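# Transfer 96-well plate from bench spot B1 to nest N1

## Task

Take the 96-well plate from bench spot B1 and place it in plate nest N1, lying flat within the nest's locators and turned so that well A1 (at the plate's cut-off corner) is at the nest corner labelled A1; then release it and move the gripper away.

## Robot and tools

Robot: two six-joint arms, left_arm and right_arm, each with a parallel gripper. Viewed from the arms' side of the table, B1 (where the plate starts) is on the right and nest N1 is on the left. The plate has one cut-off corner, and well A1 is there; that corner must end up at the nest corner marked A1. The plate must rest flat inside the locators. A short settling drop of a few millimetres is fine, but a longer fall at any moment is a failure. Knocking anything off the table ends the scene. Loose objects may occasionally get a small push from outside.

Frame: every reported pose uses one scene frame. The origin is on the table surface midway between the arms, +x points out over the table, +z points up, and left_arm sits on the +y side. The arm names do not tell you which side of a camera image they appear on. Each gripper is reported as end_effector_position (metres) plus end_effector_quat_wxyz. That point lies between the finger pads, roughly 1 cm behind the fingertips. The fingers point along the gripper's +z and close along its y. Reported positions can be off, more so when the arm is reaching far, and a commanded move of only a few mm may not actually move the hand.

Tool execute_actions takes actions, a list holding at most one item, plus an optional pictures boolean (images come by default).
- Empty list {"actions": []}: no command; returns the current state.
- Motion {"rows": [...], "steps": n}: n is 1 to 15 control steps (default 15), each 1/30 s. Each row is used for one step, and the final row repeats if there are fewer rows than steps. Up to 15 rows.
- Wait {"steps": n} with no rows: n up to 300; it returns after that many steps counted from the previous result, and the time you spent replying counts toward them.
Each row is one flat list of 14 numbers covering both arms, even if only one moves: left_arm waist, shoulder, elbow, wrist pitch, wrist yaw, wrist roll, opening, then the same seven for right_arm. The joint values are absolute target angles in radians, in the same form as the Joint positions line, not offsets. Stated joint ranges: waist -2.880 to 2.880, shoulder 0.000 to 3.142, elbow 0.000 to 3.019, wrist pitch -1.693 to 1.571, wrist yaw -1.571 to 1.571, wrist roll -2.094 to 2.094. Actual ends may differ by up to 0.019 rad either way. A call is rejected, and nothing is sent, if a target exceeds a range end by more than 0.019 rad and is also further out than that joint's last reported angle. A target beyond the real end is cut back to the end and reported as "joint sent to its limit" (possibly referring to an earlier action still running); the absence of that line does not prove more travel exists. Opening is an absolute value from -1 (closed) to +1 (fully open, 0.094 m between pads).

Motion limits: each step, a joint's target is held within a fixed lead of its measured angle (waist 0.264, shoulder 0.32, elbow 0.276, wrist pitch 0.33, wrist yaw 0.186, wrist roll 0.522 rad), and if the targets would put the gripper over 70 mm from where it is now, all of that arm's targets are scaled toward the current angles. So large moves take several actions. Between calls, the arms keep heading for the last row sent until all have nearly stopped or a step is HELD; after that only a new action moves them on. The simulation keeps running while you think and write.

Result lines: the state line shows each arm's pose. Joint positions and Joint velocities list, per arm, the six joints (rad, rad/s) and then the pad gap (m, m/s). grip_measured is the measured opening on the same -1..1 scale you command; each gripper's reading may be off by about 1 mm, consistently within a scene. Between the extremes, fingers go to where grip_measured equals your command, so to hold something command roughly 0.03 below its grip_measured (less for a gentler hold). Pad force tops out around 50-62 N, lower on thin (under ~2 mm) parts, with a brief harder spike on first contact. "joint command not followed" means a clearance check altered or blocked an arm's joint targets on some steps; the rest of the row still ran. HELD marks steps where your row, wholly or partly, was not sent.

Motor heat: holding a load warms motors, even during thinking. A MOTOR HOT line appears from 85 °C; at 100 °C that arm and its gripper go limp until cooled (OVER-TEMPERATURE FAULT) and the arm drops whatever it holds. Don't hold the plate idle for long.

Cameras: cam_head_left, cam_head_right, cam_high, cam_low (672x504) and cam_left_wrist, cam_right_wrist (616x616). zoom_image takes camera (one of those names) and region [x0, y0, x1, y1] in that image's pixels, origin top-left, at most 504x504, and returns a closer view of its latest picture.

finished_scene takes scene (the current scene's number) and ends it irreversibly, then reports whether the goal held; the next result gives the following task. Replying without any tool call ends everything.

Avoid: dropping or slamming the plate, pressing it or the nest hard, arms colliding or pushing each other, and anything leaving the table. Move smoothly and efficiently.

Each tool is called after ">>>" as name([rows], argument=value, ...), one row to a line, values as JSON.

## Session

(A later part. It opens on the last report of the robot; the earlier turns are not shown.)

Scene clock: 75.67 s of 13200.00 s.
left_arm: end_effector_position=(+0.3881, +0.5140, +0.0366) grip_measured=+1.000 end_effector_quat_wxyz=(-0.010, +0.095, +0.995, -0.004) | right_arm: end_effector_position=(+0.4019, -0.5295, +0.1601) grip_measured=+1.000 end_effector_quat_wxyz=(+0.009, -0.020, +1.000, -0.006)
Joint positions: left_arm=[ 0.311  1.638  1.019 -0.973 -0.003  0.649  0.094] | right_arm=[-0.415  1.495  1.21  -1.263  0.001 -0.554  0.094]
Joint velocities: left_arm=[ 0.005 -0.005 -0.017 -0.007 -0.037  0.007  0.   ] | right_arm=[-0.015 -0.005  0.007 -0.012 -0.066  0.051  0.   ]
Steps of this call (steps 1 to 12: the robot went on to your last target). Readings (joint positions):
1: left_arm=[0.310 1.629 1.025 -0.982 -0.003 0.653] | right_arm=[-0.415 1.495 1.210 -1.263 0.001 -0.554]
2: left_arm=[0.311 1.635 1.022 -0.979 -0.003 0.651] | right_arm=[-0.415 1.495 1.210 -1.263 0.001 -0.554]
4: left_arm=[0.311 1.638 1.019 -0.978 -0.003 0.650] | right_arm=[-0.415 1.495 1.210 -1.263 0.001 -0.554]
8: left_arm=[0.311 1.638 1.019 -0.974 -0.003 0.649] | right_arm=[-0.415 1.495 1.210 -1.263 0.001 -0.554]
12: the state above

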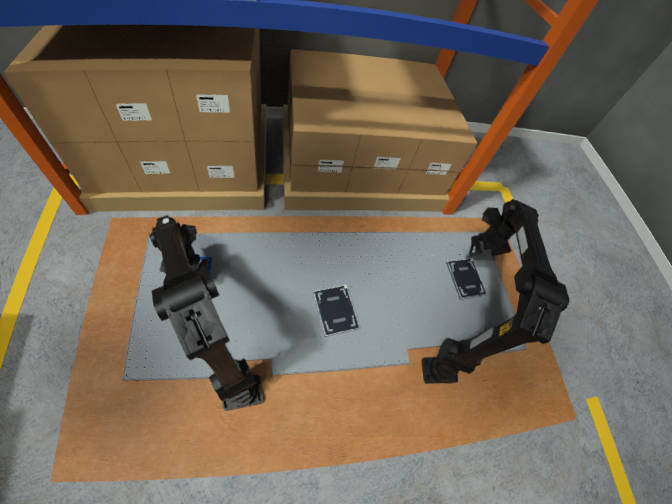

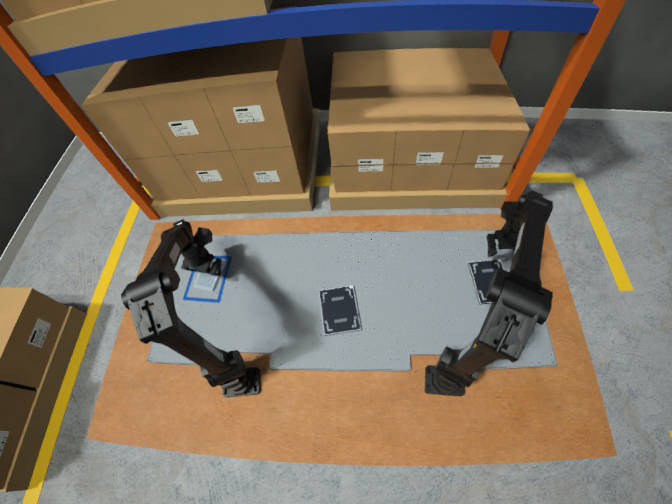

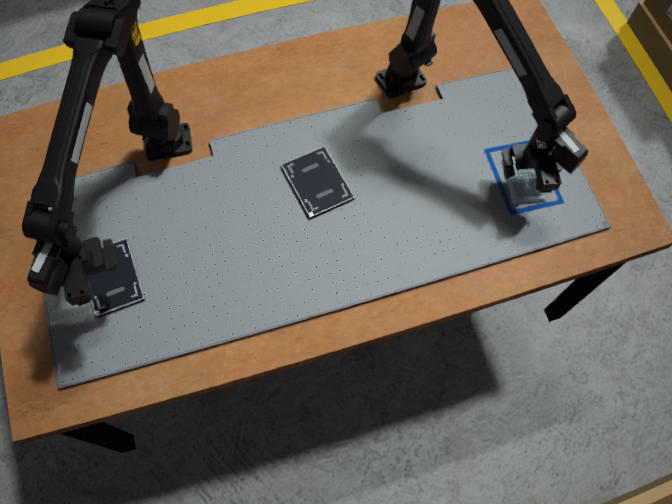

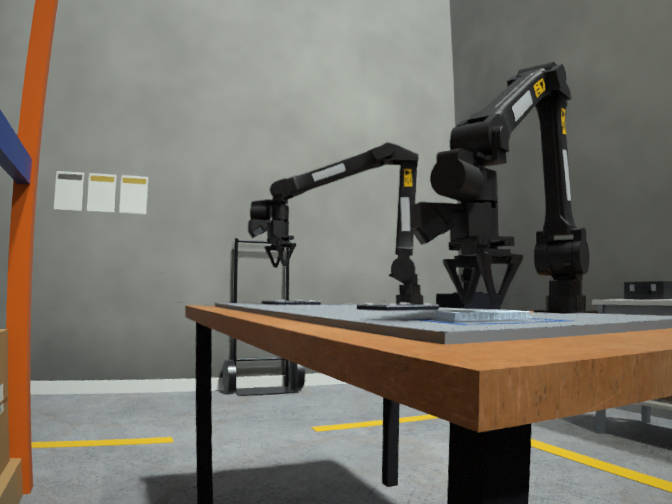

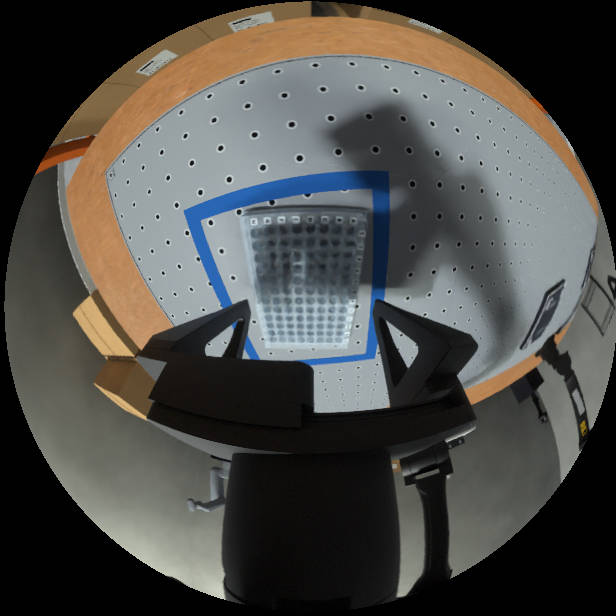

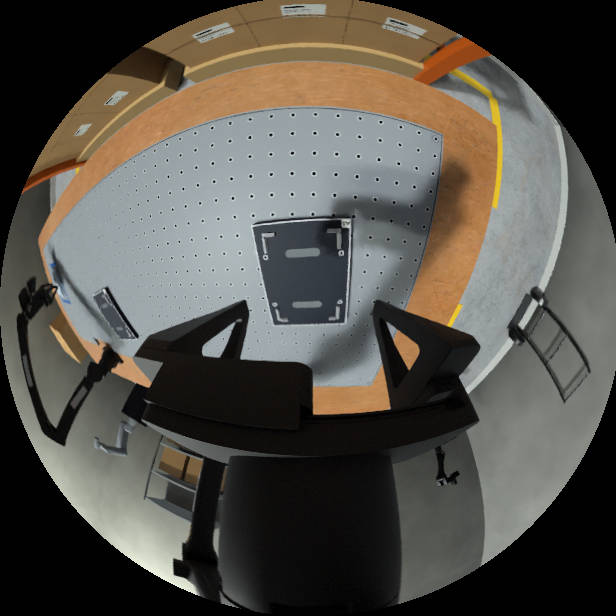

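>>> execute_actions([
  {"rows":[[0.315,1.638,1.019,-0.955,0,0.64,1,-0.416,1.49,1.205,-1.272,0,-0.569,1],[0.315,1.638,1.019,-0.95,0,0.64,1,-0.416,1.49,1.205,-1.272,0,-0.569,1],[0.315,1.64,1.019,-0.945,0,0.64,1,-0.416,1.49,1.205,-1.272,0,-0.569,1],[0.315,1.643,1.018,-0.94,0,0.64,1,-0.416,1.49,1.205,-1.272,0,-0.569,1],[0.315,1.646,1.016,-0.935,0,0.64,1,-0.416,1.49,1.205,-1.272,0,-0.569,1],[0.315,1.649,1.014,-0.93,0,0.64,1,-0.416,1.49,1.205,-1.272,0,-0.569,1],[0.315,1.652,1.012,-0.926,0,0.64,1,-0.416,1.49,1.205,-1.272,0,-0.569,1],[0.315,1.655,1.01,-0.922,0,0.64,1,-0.416,1.49,1.205,-1.272,0,-0.569,1],[0.315,1.658,1.008,-0.918,0,0.64,1,-0.416,1.49,1.205,-1.272,0,-0.569,1],[0.315,1.661,1.007,-0.914,0,0.64,1,-0.416,1.49,1.205,-1.272,0,-0.569,1],[0.315,1.664,1.006,-0.91,0,0.64,1,-0.416,1.49,1.205,-1.272,0,-0.569,1],[0.315,1.667,1.005,-0.906,0,0.64,1,-0.416,1.49,1.205,-1.272,0,-0.569,1],[0.315,1.669,1.004,-0.902,0,0.64,1,-0.416,1.49,1.205,-1.272,0,-0.569,1],[0.315,1.671,1.003,-0.899,0,0.64,1,-0.416,1.49,1.205,-1.272,0,-0.569,1],[0.315,1.672,1.002,-0.897,0,0.64,1,-0.416,1.49,1.205,-1.272,0,-0.569,1]],"steps":15},
], pictures=false)

>>> execute_actions([
  {"steps":12},
])

>>> zoom_image(camera="cam_left_wrist", region=[220,190,400,330])

>>> zoom_image(camera="cam_low", region=[400,250,560,340])

Scene clock: 87.70 s of 13200.00 s.
left_arm: end_effector_position=(+0.3963, +0.5180, +0.0310) grip_measured=+1.000 end_effector_quat_wxyz=(+0.008, +0.095, +0.995, +0.007) | right_arm: end_effector_position=(+0.4019, -0.5295, +0.1601) grip_measured=+1.000 end_effector_quat_wxyz=(+0.009, -0.020, +1.000, -0.006)
Joint positions: left_arm=[ 0.311  1.645  1.011 -0.916 -0.003  0.648  0.094] | right_arm=[-0.415  1.495  1.21  -1.263  0.001 -0.554  0.094]
Joint velocities: left_arm=[-0.005  0.063 -0.032  0.085  0.007  0.066  0.   ] | right_arm=[-0.024 -0.005 -0.012  0.002  0.007  0.051  0.   ]
Steps of this call (steps 1 to 30: the robot went on to your last target; steps 31 to 90: nothing new was sent; then 8.53 s passed at rest; steps 91 to 105: all 15 steps of this action). Readings (joint positions):
91: left_arm=[0.311 1.638 1.019 -0.972 -0.003 0.648] | right_arm=[-0.415 1.495 1.210 -1.263 0.001 -0.554]
92: left_arm=[0.311 1.638 1.019 -0.970 -0.003 0.648] | right_arm=[-0.415 1.495 1.210 -1.263 0.001 -0.554]
94: left_arm=[0.311 1.638 1.019 -0.962 -0.003 0.648] | right_arm=[-0.415 1.495 1.210 -1.263 0.001 -0.554]
98: left_arm=[0.311 1.638 1.019 -0.944 -0.003 0.648] | right_arm=[-0.415 1.495 1.210 -1.263 0.001 -0.554]
105: the state above

Scene clock: 88.10 s of 13200.00 s.
left_arm: end_effector_position=(+0.3949, +0.5173, +0.0259) grip_measured=+1.000 end_effector_quat_wxyz=(+0.004, +0.095, +0.995, +0.005) | right_arm: end_effector_position=(+0.4019, -0.5295, +0.1601) grip_measured=+1.000 end_effector_quat_wxyz=(+0.009, -0.020, +1.000, -0.006)
Joint positions: left_arm=[ 0.311  1.654  1.007 -0.911 -0.003  0.648  0.094] | right_arm=[-0.415  1.495  1.21  -1.263  0.001 -0.554  0.094]
Joint velocities: left_arm=[ 0.015  0.005 -0.002  0.007  0.022 -0.037  0.   ] | right_arm=[-0.015  0.005 -0.007 -0.007 -0.007 -0.007  0.   ]
Steps of this call (steps 1 to 12: the robot went on to your last target). Readings (joint positions):
1: left_arm=[0.311 1.647 1.009 -0.914 -0.003 0.648] | right_arm=[-0.415 1.495 1.210 -1.263 0.001 -0.554]
2: left_arm=[0.311 1.650 1.009 -0.912 -0.003 0.648] | right_arm=[-0.415 1.495 1.210 -1.263 0.001 -0.554]
4: left_arm=[0.311 1.653 1.007 -0.911 -0.003 0.648] | right_arm=[-0.415 1.495 1.210 -1.263 0.001 -0.554]
8: left_arm=[0.311 1.654 1.007 -0.911 -0.003 0.648] | right_arm=[-0.415 1.495 1.210 -1.263 0.001 -0.554]
12: the state above

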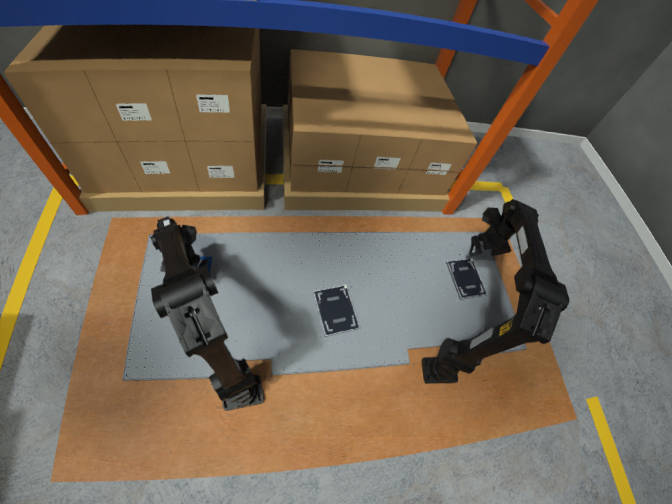

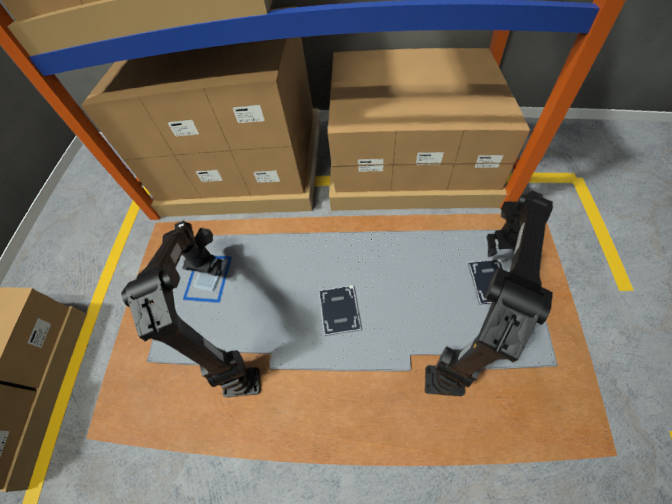

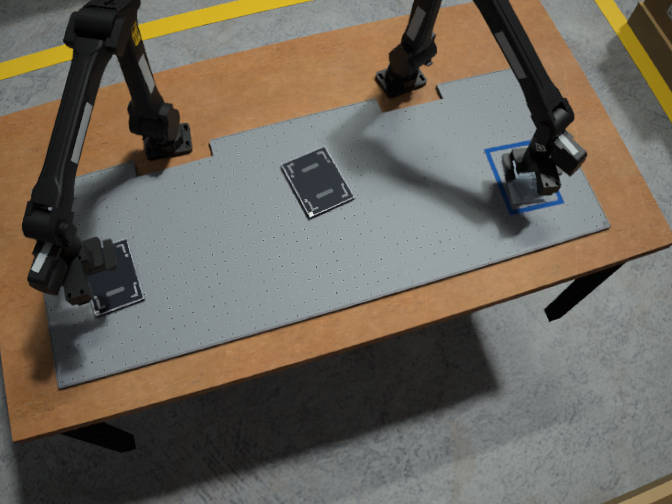

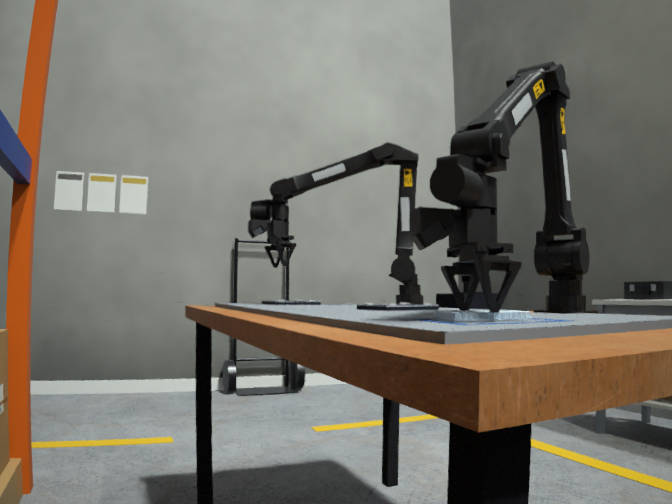

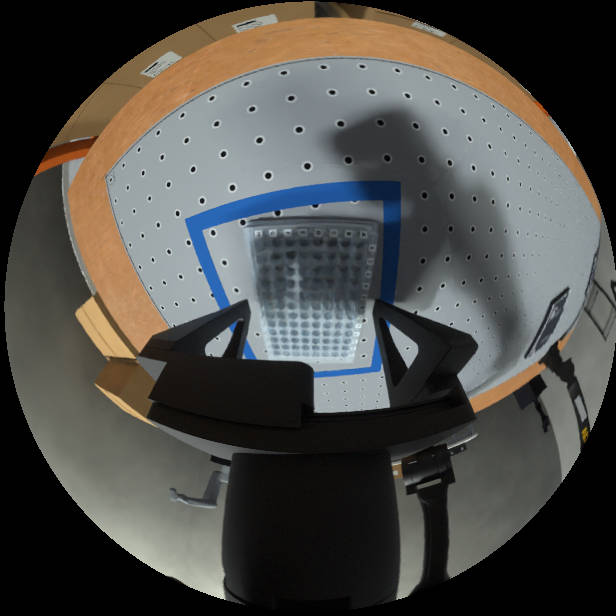

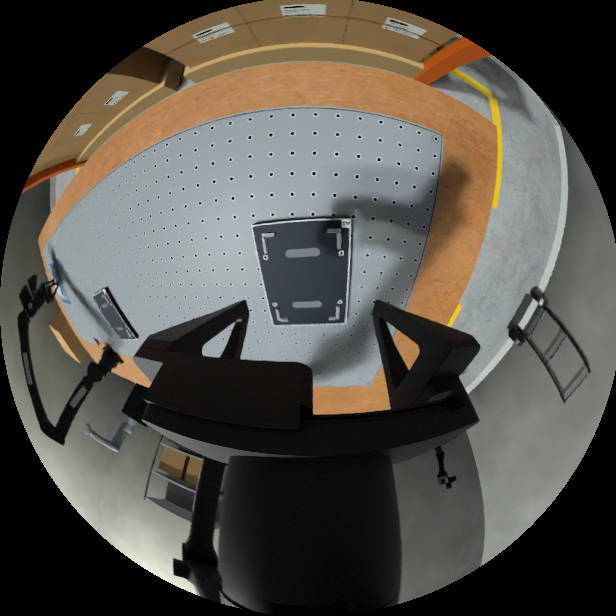

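Region (220, 190, 400, 330) of cam_left_wrist's 616x616 image, scaled by 2.800, with more detail than that image has.

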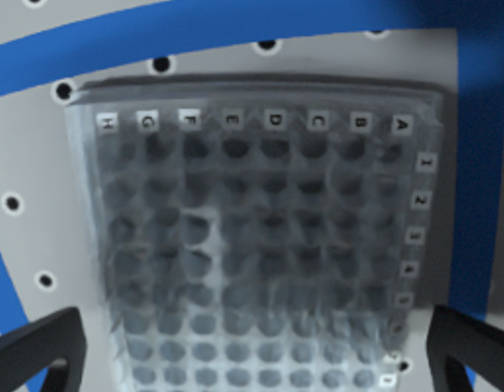

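Region (400, 250, 560, 340) of cam_low's 672x504 image, scaled by 3.150, with more detail than that image has; it fills the top 284 rows of this view, and the rest is white.

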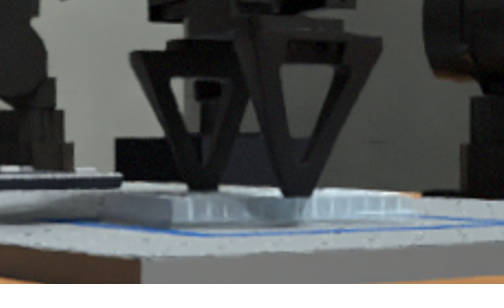

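>>> execute_actions([
  {"rows":[[0.315,1.674,1.002,-0.897,0,0.64,1,-0.416,1.49,1.205,-1.272,0,-0.569,1],[0.315,1.676,1.002,-0.897,0,0.64,1,-0.416,1.49,1.205,-1.272,0,-0.569,1],[0.315,1.678,1.002,-0.897,0,0.64,1,-0.416,1.49,1.205,-1.272,0,-0.569,1],[0.315,1.68,1.002,-0.897,0,0.64,1,-0.416,1.49,1.205,-1.272,0,-0.569,1],[0.315,1.682,1.002,-0.896,0,0.64,1,-0.416,1.49,1.205,-1.272,0,-0.569,1],[0.315,1.684,1.002,-0.895,0,0.64,1,-0.416,1.49,1.205,-1.272,0,-0.569,1],[0.315,1.686,1.002,-0.894,0,0.64,1,-0.416,1.49,1.205,-1.272,0,-0.569,1],[0.315,1.688,1.002,-0.893,0,0.64,1,-0.416,1.49,1.205,-1.272,0,-0.569,1],[0.315,1.689,1.002,-0.892,0,0.64,1,-0.416,1.49,1.205,-1.272,0,-0.569,1]],"steps":15},
])

>>> zoom_image(camera="cam_low", region=[400,250,560,340])

Scene clock: 93.07 s of 13200.00 s.
left_arm: end_effector_position=(+0.3946, +0.5172, +0.0193) grip_measured=+1.000 end_effector_quat_wxyz=(-0.000, +0.095, +0.995, +0.002) | right_arm: end_effector_position=(+0.4019, -0.5295, +0.1601) grip_measured=+1.000 end_effector_quat_wxyz=(+0.009, -0.020, +1.000, -0.006)
Joint positions: left_arm=[ 0.311  1.671  1.007 -0.906 -0.003  0.648  0.094] | right_arm=[-0.415  1.495  1.21  -1.263  0.001 -0.554  0.094]
Joint velocities: left_arm=[-0.005 -0.005  0.002 -0.022 -0.037 -0.022  0.   ] | right_arm=[-0.005 -0.015 -0.002 -0.027 -0.007 -0.007  0.   ]
Steps of this call (steps 1 to 15: the robot went on to your last target; steps 16 to 90: nothing new was sent; then 1.47 s passed at rest; steps 91 to 105: all 15 steps of this action). Readings (joint positions):
91: left_arm=[0.311 1.654 1.007 -0.911 -0.003 0.648] | right_arm=[-0.415 1.495 1.210 -1.263 0.001 -0.554]
92: left_arm=[0.311 1.654 1.007 -0.911 -0.003 0.648] | right_arm=[-0.415 1.495 1.210 -1.263 0.001 -0.554]
94: left_arm=[0.311 1.655 1.007 -0.911 -0.003 0.648] | right_arm=[-0.415 1.495 1.210 -1.263 0.001 -0.554]
98: left_arm=[0.311 1.661 1.007 -0.908 -0.003 0.648] | right_arm=[-0.415 1.495 1.210 -1.263 0.001 -0.554]
105: the state above

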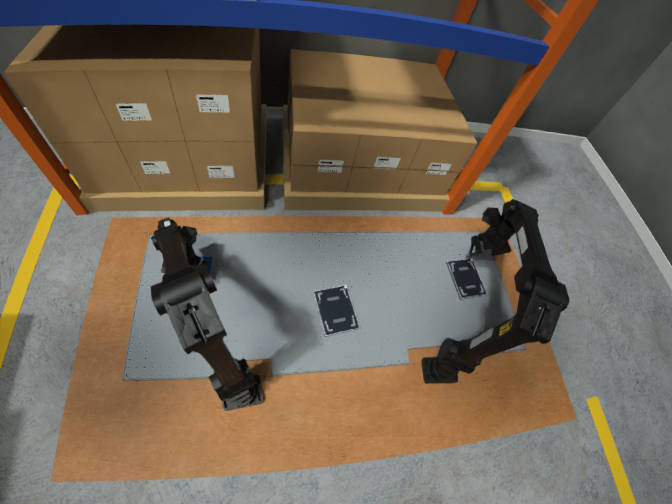

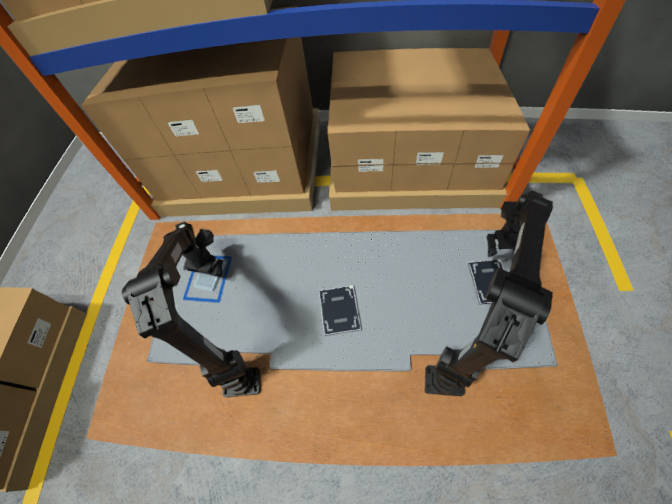

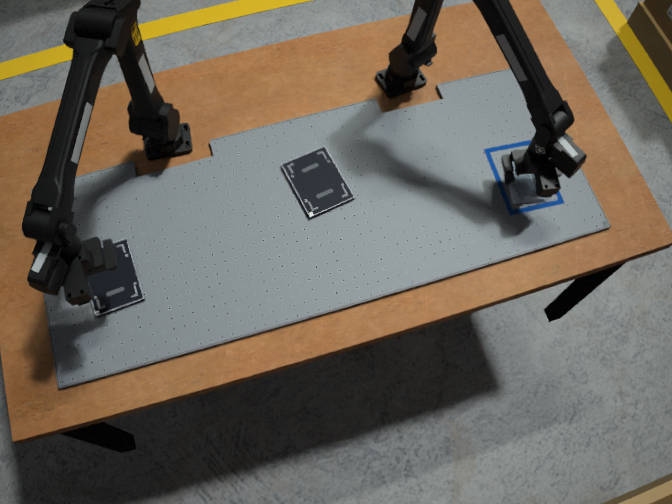

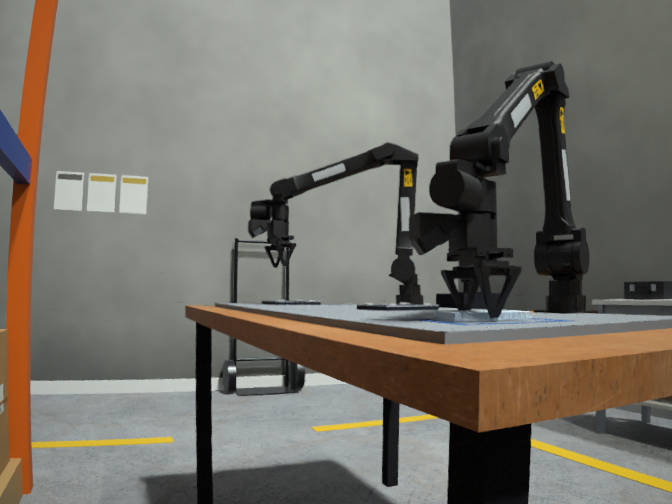

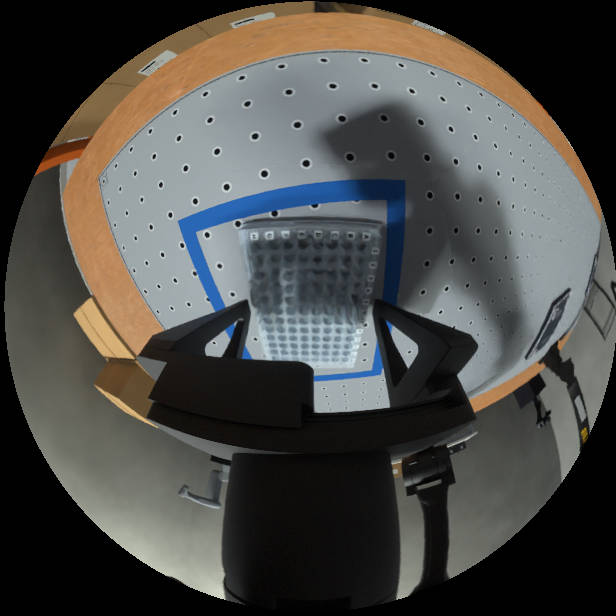

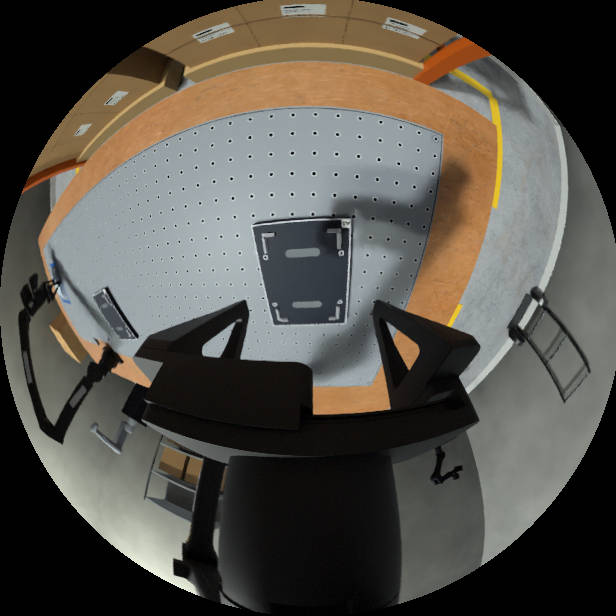

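Region (400, 250, 560, 340) of cam_low's 672x504 image, scaled by 3.150, with more detail than that image has; it fills the top 284 rows of this view, and the rest is white.

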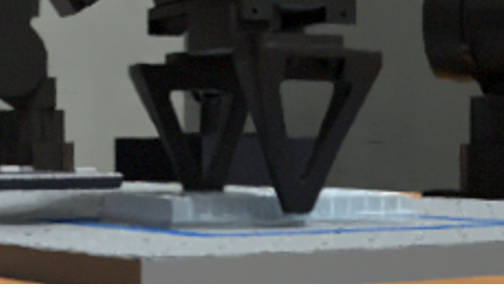

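>>> execute_actions([
  {"rows":[[0.315,1.68,1.005,-0.9,0,0.64,0.95,-0.416,1.49,1.205,-1.272,0,-0.569,1],[0.315,1.68,1.005,-0.9,0,0.64,0.9,-0.416,1.49,1.205,-1.272,0,-0.569,1],[0.315,1.68,1.005,-0.9,0,0.64,0.86,-0.416,1.49,1.205,-1.272,0,-0.569,1],[0.315,1.68,1.005,-0.9,0,0.64,0.83,-0.416,1.49,1.205,-1.272,0,-0.569,1],[0.315,1.68,1.005,-0.9,0,0.64,0.8,-0.416,1.49,1.205,-1.272,0,-0.569,1],[0.315,1.68,1.005,-0.9,0,0.64,0.78,-0.416,1.49,1.205,-1.272,0,-0.569,1],[0.315,1.68,1.005,-0.9,0,0.64,0.765,-0.416,1.49,1.205,-1.272,0,-0.569,1],[0.315,1.68,1.005,-0.9,0,0.64,0.75,-0.416,1.49,1.205,-1.272,0,-0.569,1],[0.315,1.68,1.005,-0.9,0,0.64,0.74,-0.416,1.49,1.205,-1.272,0,-0.569,1],[0.315,1.68,1.005,-0.9,0,0.64,0.73,-0.416,1.49,1.205,-1.272,0,-0.569,1],[0.315,1.68,1.005,-0.9,0,0.64,0.72,-0.416,1.49,1.205,-1.272,0,-0.569,1],[0.315,1.68,1.005,-0.9,0,0.64,0.71,-0.416,1.49,1.205,-1.272,0,-0.569,1],[0.315,1.68,1.005,-0.9,0,0.64,0.7,-0.416,1.49,1.205,-1.272,0,-0.569,1],[0.315,1.68,1.005,-0.9,0,0.64,0.69,-0.416,1.49,1.205,-1.272,0,-0.569,1],[0.315,1.68,1.005,-0.9,0,0.64,0.68,-0.416,1.49,1.205,-1.272,0,-0.569,1]],"steps":15},
], pictures=false)

>>> execute_actions([
  {"steps":10},
], pictures=false)

Scene clock: 100.33 s of 13200.00 s.
left_arm: end_effector_position=(+0.3946, +0.5172, +0.0193) grip_measured=+0.717 end_effector_quat_wxyz=(-0.000, +0.095, +0.995, +0.002) | right_arm: end_effector_position=(+0.4019, -0.5295, +0.1601) grip_measured=+1.000 end_effector_quat_wxyz=(+0.009, -0.020, +1.000, -0.006)
Joint positions: left_arm=[ 0.311  1.671  1.007 -0.906 -0.003  0.648  0.081] | right_arm=[-0.415  1.495  1.21  -1.263  0.001 -0.554  0.094]
Joint velocities: left_arm=[-0.015  0.005  0.007 -0.017  0.007  0.007 -0.001] | right_arm=[ 0.015 -0.005  0.027 -0.012 -0.081 -0.051  0.   ]
Steps of this call (steps 1 to 15: the robot went on to your last target; steps 16 to 90: nothing new was sent; then 3.77 s passed at rest; steps 91 to 105: all 15 steps of this action). Readings (joint positions):
91: left_arm=[0.311 1.671 1.007 -0.906 -0.003 0.648] | right_arm=[-0.415 1.495 1.210 -1.263 0.001 -0.554]
92: left_arm=[0.311 1.671 1.007 -0.906 -0.003 0.648] | right_arm=[-0.415 1.495 1.210 -1.263 0.001 -0.554]
94: left_arm=[0.311 1.671 1.007 -0.906 -0.003 0.648] | right_arm=[-0.415 1.495 1.210 -1.263 0.001 -0.554]
98: left_arm=[0.311 1.671 1.007 -0.906 -0.003 0.648] | right_arm=[-0.415 1.495 1.210 -1.263 0.001 -0.554]
105: the state above

Scene clock: 100.67 s of 13200.00 s.
left_arm: end_effector_position=(+0.3946, +0.5172, +0.0193) grip_measured=+0.717 end_effector_quat_wxyz=(-0.000, +0.095, +0.995, +0.002) | right_arm: end_effector_position=(+0.4019, -0.5295, +0.1601) grip_measured=+1.000 end_effector_quat_wxyz=(+0.009, -0.020, +1.000, -0.006)
Joint positions: left_arm=[ 0.311  1.671  1.007 -0.906 -0.003  0.648  0.081] | right_arm=[-0.415  1.495  1.21  -1.263  0.001 -0.554  0.094]
Joint velocities: left_arm=[-0.015 -0.005  0.007 -0.002 -0.037 -0.022 -0.001] | right_arm=[ 0.005 -0.015  0.007  0.012 -0.022 -0.037  0.   ]
Steps of this call (steps 1 to 10: the robot went on to your last target). Readings (joint positions):
1: left_arm=[0.311 1.671 1.007 -0.906 -0.003 0.648] | right_arm=[-0.415 1.495 1.210 -1.263 0.001 -0.554]
2: left_arm=[0.311 1.671 1.007 -0.906 -0.003 0.648] | right_arm=[-0.415 1.495 1.210 -1.263 0.001 -0.554]
4: left_arm=[0.311 1.671 1.007 -0.906 -0.003 0.648] | right_arm=[-0.415 1.495 1.210 -1.263 0.001 -0.554]
8: left_arm=[0.311 1.671 1.007 -0.906 -0.003 0.648] | right_arm=[-0.415 1.495 1.210 -1.263 0.001 -0.554]
10: the state above

>>> execute_actions([
  {"rows":[[0.315,1.665,1.007,-0.908,0,0.64,0.685,-0.416,1.49,1.205,-1.272,0,-0.569,1],[0.315,1.652,1.007,-0.916,0,0.64,0.685,-0.416,1.49,1.205,-1.272,0,-0.569,1],[0.315,1.642,1.007,-0.922,0,0.64,0.685,-0.416,1.49,1.205,-1.272,0,-0.569,1],[0.315,1.632,1.007,-0.93,0,0.64,0.685,-0.416,1.49,1.205,-1.272,0,-0.569,1],[0.315,1.621,1.007,-0.94,0,0.64,0.685,-0.416,1.49,1.205,-1.272,0,-0.569,1],[0.315,1.608,1.01,-0.952,0,0.64,0.685,-0.416,1.49,1.205,-1.272,0,-0.569,1],[0.315,1.594,1.015,-0.966,0,0.64,0.685,-0.416,1.49,1.205,-1.272,0,-0.569,1],[0.315,1.579,1.02,-0.981,0,0.64,0.685,-0.416,1.49,1.205,-1.272,0,-0.569,1],[0.315,1.564,1.025,-0.996,0,0.64,0.685,-0.416,1.49,1.205,-1.272,0,-0.569,1],[0.315,1.549,1.03,-1.011,0,0.64,0.685,-0.416,1.49,1.205,-1.272,0,-0.569,1],[0.315,1.535,1.035,-1.025,0,0.64,0.685,-0.416,1.49,1.205,-1.272,0,-0.569,1],[0.315,1.522,1.04,-1.038,0,0.64,0.685,-0.416,1.49,1.205,-1.272,0,-0.569,1],[0.315,1.512,1.045,-1.048,0,0.64,0.685,-0.416,1.49,1.205,-1.272,0,-0.569,1],[0.315,1.504,1.05,-1.056,0,0.64,0.685,-0.416,1.49,1.205,-1.272,0,-0.569,1],[0.315,1.5,1.055,-1.06,0,0.64,0.685,-0.416,1.49,1.205,-1.272,0,-0.569,1]],"steps":15},
], pictures=false)

>>> execute_actions([
  {"rows":[[0.314,1.5,1.06,-1.06,0,0.639,0.685,-0.416,1.49,1.205,-1.272,0,-0.569,1],[0.311,1.5,1.062,-1.06,0,0.635,0.685,-0.416,1.49,1.205,-1.272,0,-0.569,1],[0.307,1.5,1.063,-1.061,0,0.631,0.685,-0.416,1.49,1.205,-1.272,0,-0.569,1],[0.3,1.505,1.066,-1.061,0,0.623,0.685,-0.416,1.49,1.205,-1.272,0,-0.569,1],[0.291,1.512,1.069,-1.062,0,0.613,0.685,-0.416,1.49,1.205,-1.272,0,-0.569,1],[0.282,1.52,1.073,-1.063,0,0.602,0.685,-0.416,1.49,1.205,-1.272,0,-0.569,1],[0.269,1.529,1.077,-1.064,0,0.588,0.685,-0.416,1.49,1.205,-1.272,0,-0.569,1],[0.255,1.538,1.083,-1.065,0,0.572,0.685,-0.416,1.49,1.205,-1.272,0,-0.569,1],[0.24,1.547,1.088,-1.066,0,0.555,0.685,-0.416,1.49,1.205,-1.272,0,-0.569,1],[0.222,1.556,1.095,-1.068,0,0.534,0.685,-0.416,1.49,1.205,-1.272,0,-0.569,1],[0.202,1.564,1.103,-1.069,0,0.512,0.685,-0.416,1.49,1.205,-1.272,0,-0.569,1],[0.183,1.57,1.11,-1.071,0,0.49,0.685,-0.416,1.49,1.205,-1.272,0,-0.569,1],[0.16,1.577,1.118,-1.073,0,0.465,0.685,-0.416,1.49,1.205,-1.272,0,-0.569,1],[0.137,1.584,1.127,-1.075,0,0.438,0.685,-0.416,1.49,1.205,-1.272,0,-0.569,1],[0.111,1.591,1.137,-1.077,0,0.41,0.685,-0.416,1.49,1.205,-1.272,0,-0.569,1]],"steps":15},
], pictures=false)

>>> execute_actions([
  {"rows":[[0.085,1.599,1.147,-1.079,0,0.38,0.685,-0.416,1.49,1.205,-1.272,0,-0.569,1],[0.057,1.608,1.157,-1.081,0,0.348,0.685,-0.416,1.49,1.205,-1.272,0,-0.569,1],[0.028,1.617,1.169,-1.083,0,0.315,0.685,-0.416,1.49,1.205,-1.272,0,-0.569,1],[-0.003,1.626,1.18,-1.086,0,0.281,0.685,-0.416,1.49,1.205,-1.272,0,-0.569,1],[-0.034,1.635,1.192,-1.089,0,0.246,0.685,-0.416,1.49,1.205,-1.272,0,-0.569,1],[-0.066,1.645,1.204,-1.091,0,0.21,0.685,-0.416,1.49,1.205,-1.272,0,-0.569,1],[-0.099,1.655,1.217,-1.094,0,0.172,0.685,-0.416,1.49,1.205,-1.272,0,-0.569,1],[-0.132,1.665,1.229,-1.097,0,0.134,0.685,-0.416,1.49,1.205,-1.272,0,-0.569,1],[-0.166,1.675,1.242,-1.099,0,0.096,0.685,-0.416,1.49,1.205,-1.272,0,-0.569,1],[-0.202,1.686,1.256,-1.102,0,0.055,0.685,-0.416,1.49,1.205,-1.272,0,-0.569,1],[-0.237,1.696,1.269,-1.105,0,0.016,0.685,-0.416,1.49,1.205,-1.272,0,-0.569,1],[-0.273,1.707,1.282,-1.108,0,-0.025,0.685,-0.416,1.49,1.205,-1.272,0,-0.569,1],[-0.31,1.718,1.296,-1.111,0,-0.066,0.685,-0.416,1.49,1.205,-1.272,0,-0.569,1],[-0.346,1.729,1.31,-1.114,0,-0.107,0.685,-0.416,1.49,1.205,-1.272,0,-0.569,1],[-0.382,1.74,1.324,-1.117,0,-0.148,0.685,-0.416,1.49,1.205,-1.272,0,-0.569,1]],"steps":15},
], pictures=false)

>>> execute_actions([
  {"rows":[[-0.418,1.751,1.337,-1.12,0,-0.189,0.685,-0.416,1.49,1.205,-1.272,0,-0.569,1],[-0.454,1.762,1.351,-1.123,0,-0.23,0.685,-0.416,1.49,1.205,-1.272,0,-0.569,1],[-0.491,1.773,1.365,-1.126,0,-0.271,0.685,-0.416,1.49,1.205,-1.272,0,-0.569,1],[-0.527,1.784,1.378,-1.129,0,-0.312,0.685,-0.416,1.49,1.205,-1.272,0,-0.569,1],[-0.562,1.794,1.391,-1.132,0,-0.351,0.685,-0.416,1.49,1.205,-1.272,0,-0.569,1],[-0.598,1.805,1.405,-1.135,0,-0.392,0.685,-0.416,1.49,1.205,-1.272,0,-0.569,1],[-0.632,1.815,1.418,-1.137,0,-0.43,0.685,-0.416,1.49,1.205,-1.272,0,-0.569,1],[-0.665,1.825,1.43,-1.14,0,-0.468,0.685,-0.416,1.49,1.205,-1.272,0,-0.569,1],[-0.698,1.835,1.443,-1.143,0,-0.506,0.685,-0.416,1.49,1.205,-1.272,0,-0.569,1],[-0.731,1.845,1.455,-1.146,0,-0.542,0.685,-0.416,1.49,1.205,-1.272,0,-0.569,1],[-0.761,1.854,1.467,-1.148,0,-0.577,0.685,-0.416,1.49,1.205,-1.272,0,-0.569,1],[-0.792,1.863,1.478,-1.151,0,-0.611,0.685,-0.416,1.49,1.205,-1.272,0,-0.569,1],[-0.821,1.872,1.49,-1.153,0,-0.644,0.685,-0.416,1.49,1.205,-1.272,0,-0.569,1],[-0.849,1.881,1.5,-1.155,0,-0.676,0.685,-0.416,1.49,1.205,-1.272,0,-0.569,1],[-0.875,1.889,1.51,-1.157,0,-0.706,0.685,-0.416,1.49,1.205,-1.272,0,-0.569,1]],"steps":15},
], pictures=false)

>>> execute_actions([
  {"rows":[[-0.901,1.896,1.52,-1.159,0,-0.734,0.685,-0.416,1.49,1.205,-1.272,0,-0.569,1],[-0.924,1.903,1.529,-1.161,0,-0.761,0.685,-0.416,1.49,1.205,-1.272,0,-0.569,1],[-0.947,1.91,1.537,-1.163,0,-0.786,0.685,-0.416,1.49,1.205,-1.272,0,-0.569,1],[-0.966,1.916,1.544,-1.165,0,-0.808,0.685,-0.416,1.49,1.205,-1.272,0,-0.569,1],[-0.986,1.922,1.552,-1.166,0,-0.83,0.685,-0.416,1.49,1.205,-1.272,0,-0.569,1],[-1.004,1.927,1.559,-1.168,0,-0.851,0.685,-0.416,1.49,1.205,-1.272,0,-0.569,1],[-1.019,1.932,1.564,-1.169,0,-0.868,0.685,-0.416,1.49,1.205,-1.272,0,-0.569,1],[-1.033,1.936,1.57,-1.17,0,-0.884,0.685,-0.416,1.49,1.205,-1.272,0,-0.569,1],[-1.046,1.94,1.574,-1.171,0,-0.898,0.685,-0.416,1.49,1.205,-1.272,0,-0.569,1],[-1.055,1.943,1.578,-1.172,0,-0.909,0.685,-0.416,1.49,1.205,-1.272,0,-0.569,1],[-1.064,1.945,1.581,-1.173,0,-0.919,0.685,-0.416,1.49,1.205,-1.272,0,-0.569,1],[-1.071,1.947,1.584,-1.173,0,-0.927,0.685,-0.416,1.49,1.205,-1.272,0,-0.569,1],[-1.075,1.949,1.585,-1.174,0,-0.931,0.685,-0.416,1.49,1.205,-1.272,0,-0.569,1],[-1.078,1.95,1.587,-1.174,0,-0.935,0.685,-0.416,1.49,1.205,-1.272,0,-0.569,1],[-1.079,1.95,1.587,-1.174,0,-0.936,0.685,-0.416,1.49,1.205,-1.272,0,-0.569,1]],"steps":15},
], pictures=false)

>>> execute_actions([
  {"steps":10},
])

Scene clock: 141.80 s of 13200.00 s.
left_arm: end_effector_position=(+0.3757, +0.5078, +0.0685) grip_measured=+0.717 end_effector_quat_wxyz=(-0.003, +0.095, +0.995, +0.000) | right_arm: end_effector_position=(+0.4019, -0.5295, +0.1601) grip_measured=+1.000 end_effector_quat_wxyz=(+0.009, -0.020, +1.000, -0.006)
Joint positions: left_arm=[ 0.311  1.547  1.007 -1.035 -0.003  0.648  0.081] | right_arm=[-0.415  1.495  1.21  -1.263  0.001 -0.554  0.094]
Joint velocities: left_arm=[-0.015 -0.513 -0.002 -0.252 -0.037 -0.051 -0.001] | right_arm=[-0.005 -0.005  0.012 -0.017 -0.022 -0.022  0.   ]
Steps of this call (steps 1 to 15: the robot went on to your last target; steps 16 to 90: nothing new was sent; then 37.63 s passed at rest; steps 91 to 105: all 15 steps of this action). Readings (joint positions):
91: left_arm=[0.311 1.671 1.007 -0.906 -0.003 0.648] | right_arm=[-0.415 1.495 1.210 -1.263 0.001 -0.554]
92: left_arm=[0.311 1.671 1.007 -0.906 -0.003 0.648] | right_arm=[-0.415 1.495 1.210 -1.263 0.001 -0.554]
94: left_arm=[0.311 1.670 1.007 -0.909 -0.003 0.648] | right_arm=[-0.415 1.495 1.210 -1.263 0.001 -0.554]
98: left_arm=[0.311 1.657 1.007 -0.945 -0.003 0.648] | right_arm=[-0.415 1.495 1.210 -1.263 0.001 -0.554]
105: the state above

Scene clock: 142.30 s of 13200.00 s.
left_arm: end_effector_position=(+0.4141, +0.4603, +0.0826) grip_measured=+0.717 end_effector_quat_wxyz=(+0.005, +0.095, +0.995, +0.004) | right_arm: end_effector_position=(+0.4019, -0.5295, +0.1601) grip_measured=+1.000 end_effector_quat_wxyz=(+0.009, -0.020, +1.000, -0.006)
Joint positions: left_arm=[ 0.17   1.56   1.065 -1.063 -0.003  0.507  0.081] | right_arm=[-0.415  1.495  1.21  -1.263  0.001 -0.554  0.094]
Joint velocities: left_arm=[-0.728  0.288  0.261 -0.056 -0.022 -0.608 -0.001] | right_arm=[ 0.005  0.005 -0.017 -0.002  0.066 -0.066  0.   ]
Steps of this call (steps 1 to 15: all 15 steps of this action). Readings (joint positions):
1: left_arm=[0.311 1.532 1.007 -1.041 -0.003 0.648] | right_arm=[-0.415 1.495 1.210 -1.263 0.001 -0.554]
2: left_arm=[0.311 1.519 1.008 -1.046 -0.003 0.647] | right_arm=[-0.415 1.495 1.210 -1.263 0.001 -0.554]
4: left_arm=[0.311 1.508 1.012 -1.050 -0.003 0.643] | right_arm=[-0.415 1.495 1.210 -1.263 0.001 -0.554]
8: left_arm=[0.296 1.509 1.020 -1.053 -0.003 0.618] | right_arm=[-0.415 1.495 1.210 -1.263 0.001 -0.554]
15: the state above

Scene clock: 142.80 s of 13200.00 s.
left_arm: end_effector_position=(+0.4909, +0.2494, +0.0837) grip_measured=+0.717 end_effector_quat_wxyz=(+0.009, +0.092, +0.996, +0.001) | right_arm: end_effector_position=(+0.4019, -0.5295, +0.1601) grip_measured=+1.000 end_effector_quat_wxyz=(+0.009, -0.020, +1.000, -0.006)
Joint positions: left_arm=[-0.309  1.703  1.249 -1.098 -0.003  0.023  0.081] | right_arm=[-0.415  1.495  1.21  -1.263  0.001 -0.554  0.094]
Joint velocities: left_arm=[-1.089  0.317  0.403 -0.081 -0.022 -1.121 -0.   ] | right_arm=[ 0.005  0.005  0.012 -0.017  0.007  0.007  0.   ]
Steps of this call (steps 1 to 15: all 15 steps of this action). Readings (joint positions):
1: left_arm=[0.144 1.570 1.074 -1.065 -0.003 0.484] | right_arm=[-0.415 1.495 1.210 -1.263 0.001 -0.554]
2: left_arm=[0.118 1.579 1.083 -1.066 -0.003 0.459] | right_arm=[-0.415 1.495 1.210 -1.263 0.001 -0.554]
4: left_arm=[0.061 1.597 1.104 -1.070 -0.003 0.406] | right_arm=[-0.415 1.495 1.210 -1.263 0.001 -0.554]
8: left_arm=[-0.063 1.633 1.153 -1.080 -0.003 0.281] | right_arm=[-0.415 1.495 1.210 -1.263 0.001 -0.554]
15: the state above

Scene clock: 143.30 s of 13200.00 s.
left_arm: end_effector_position=(+0.4334, -0.0169, +0.0725) grip_measured=+0.717 end_effector_quat_wxyz=(+0.005, +0.065, +0.998, -0.002) | right_arm: end_effector_position=(+0.4019, -0.5295, +0.1601) grip_measured=+1.000 end_effector_quat_wxyz=(+0.009, -0.020, +1.000, -0.006)
Joint positions: left_arm=[-0.831  1.859  1.438 -1.14  -0.003 -0.554  0.081] | right_arm=[-0.415  1.495  1.21  -1.263  0.001 -0.554  0.094]
Joint velocities: left_arm=[-0.864  0.239  0.291 -0.071 -0.007 -1.077  0.001] | right_arm=[-0.024 -0.005 -0.017  0.002  0.022  0.007  0.   ]
Steps of this call (steps 1 to 15: all 15 steps of this action). Readings (joint positions):
1: left_arm=[-0.346 1.714 1.263 -1.101 -0.003 -0.016] | right_arm=[-0.415 1.495 1.210 -1.263 0.001 -0.554]
2: left_arm=[-0.383 1.725 1.277 -1.104 -0.003 -0.056] | right_arm=[-0.415 1.495 1.210 -1.263 0.001 -0.554]
4: left_arm=[-0.457 1.748 1.304 -1.110 -0.003 -0.136] | right_arm=[-0.415 1.495 1.210 -1.263 0.001 -0.554]
8: left_arm=[-0.602 1.792 1.356 -1.121 -0.003 -0.295] | right_arm=[-0.415 1.495 1.210 -1.263 0.001 -0.554]
15: the state above

Scene clock: 143.80 s of 13200.00 s.
left_arm: end_effector_position=(+0.3470, -0.1331, +0.0651) grip_measured=+0.717 end_effector_quat_wxyz=(+0.002, +0.025, +1.000, -0.001) | right_arm: end_effector_position=(+0.4019, -0.5295, +0.1601) grip_measured=+1.000 end_effector_quat_wxyz=(+0.009, -0.020, +1.000, -0.006)
Joint positions: left_arm=[-1.087  1.93   1.526 -1.162 -0.002 -0.889  0.081] | right_arm=[-0.415  1.495  1.21  -1.263  0.001 -0.554  0.094]
Joint velocities: left_arm=[-0.103  0.024  0.022 -0.007  0.022 -0.242  0.   ] | right_arm=[-0.015 -0.005  0.022  0.007 -0.022 -0.007  0.   ]
Steps of this call (steps 1 to 15: all 15 steps of this action). Readings (joint positions):
1: left_arm=[-0.859 1.867 1.448 -1.142 -0.003 -0.588] | right_arm=[-0.415 1.495 1.210 -1.263 0.001 -0.554]
2: left_arm=[-0.886 1.875 1.458 -1.144 -0.003 -0.620] | right_arm=[-0.415 1.495 1.210 -1.263 0.001 -0.554]
4: left_arm=[-0.936 1.888 1.475 -1.148 -0.003 -0.679] | right_arm=[-0.415 1.495 1.210 -1.263 0.001 -0.554]
8: left_arm=[-1.016 1.910 1.503 -1.155 -0.002 -0.781] | right_arm=[-0.415 1.495 1.210 -1.263 0.001 -0.554]
15: the state above

Scene clock: 144.13 s of 13200.00 s.
left_arm: end_effector_position=(+0.3472, -0.1327, +0.0649) grip_measured=+0.717 end_effector_quat_wxyz=(+0.002, +0.008, +1.000, -0.001) | right_arm: end_effector_position=(+0.4019, -0.5295, +0.1601) grip_measured=+1.000 end_effector_quat_wxyz=(+0.009, -0.020, +1.000, -0.006)
Joint positions: left_arm=[-1.086  1.931  1.526 -1.163 -0.002 -0.924  0.081] | right_arm=[-0.415  1.495  1.21  -1.263  0.001 -0.554  0.094]
Joint velocities: left_arm=[-0.005 -0.005 -0.012  0.002 -0.051 -0.037 -0.   ] | right_arm=[-0.005  0.005 -0.002 -0.007 -0.051  0.066  0.   ]
Steps of this call (steps 1 to 10: the robot went on to your last target). Readings (joint positions):
1: left_arm=[-1.089 1.931 1.526 -1.162 -0.002 -0.897] | right_arm=[-0.415 1.495 1.210 -1.263 0.001 -0.554]
2: left_arm=[-1.089 1.931 1.526 -1.163 -0.002 -0.903] | right_arm=[-0.415 1.495 1.210 -1.263 0.001 -0.554]
4: left_arm=[-1.088 1.931 1.526 -1.163 -0.002 -0.912] | right_arm=[-0.415 1.495 1.210 -1.263 0.001 -0.554]
8: left_arm=[-1.086 1.931 1.526 -1.163 -0.002 -0.921] | right_arm=[-0.415 1.495 1.210 -1.263 0.001 -0.554]
10: the state above

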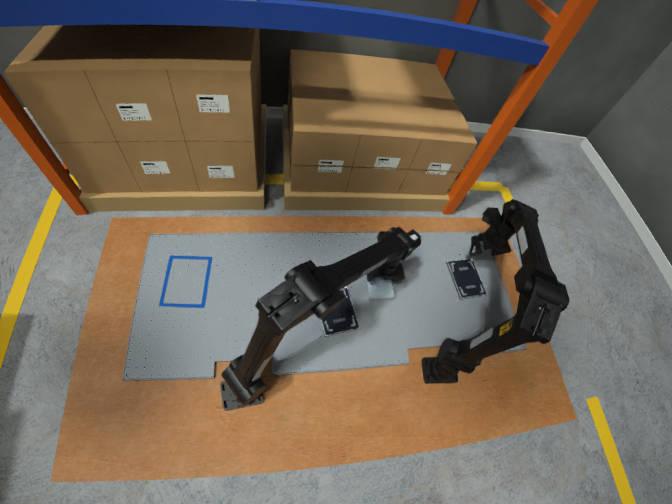

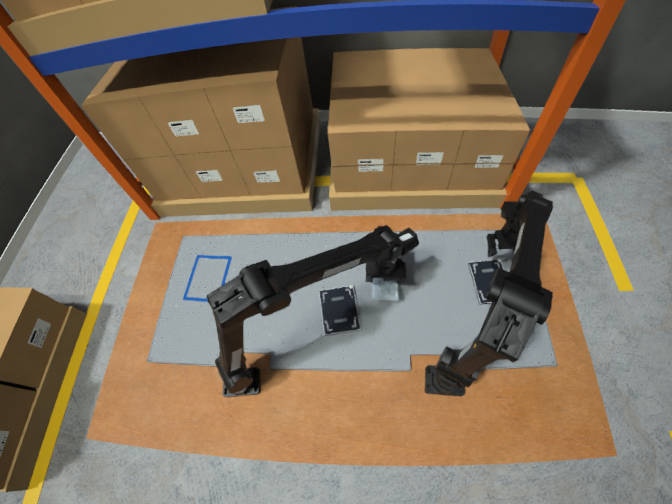

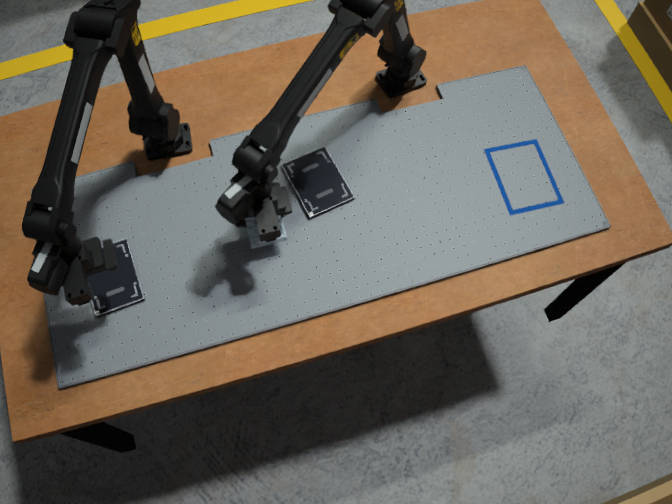

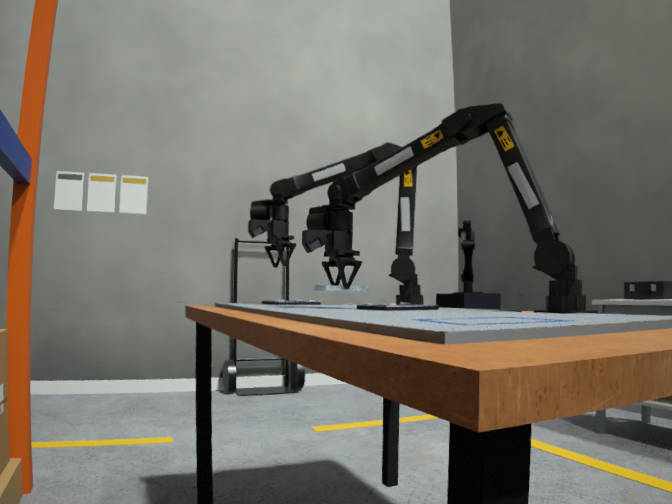

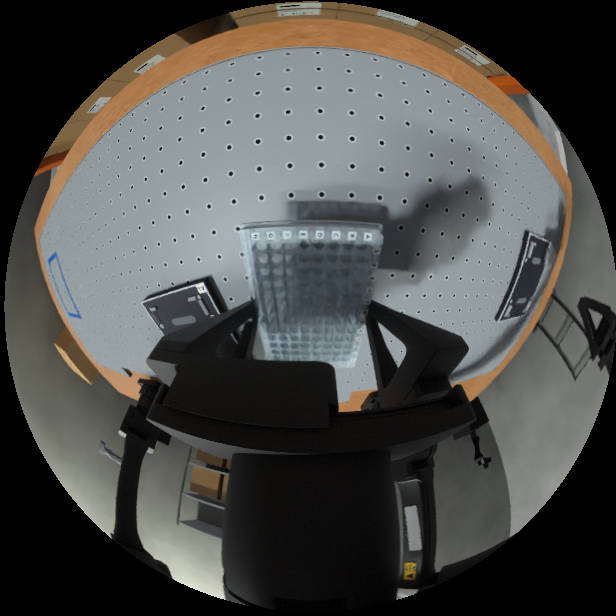

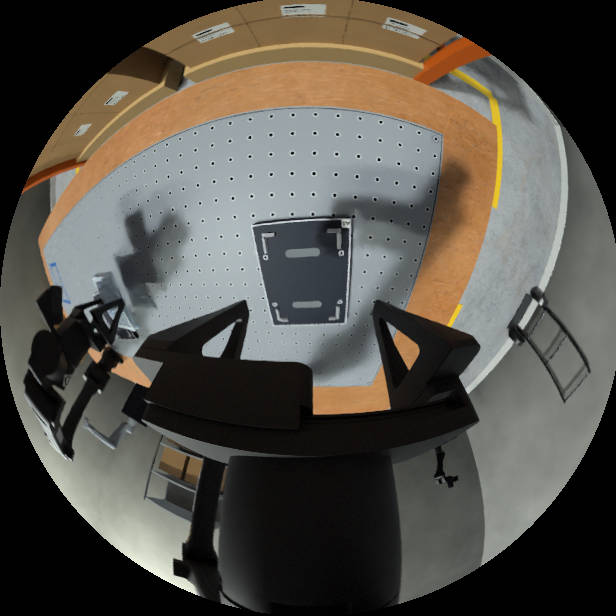

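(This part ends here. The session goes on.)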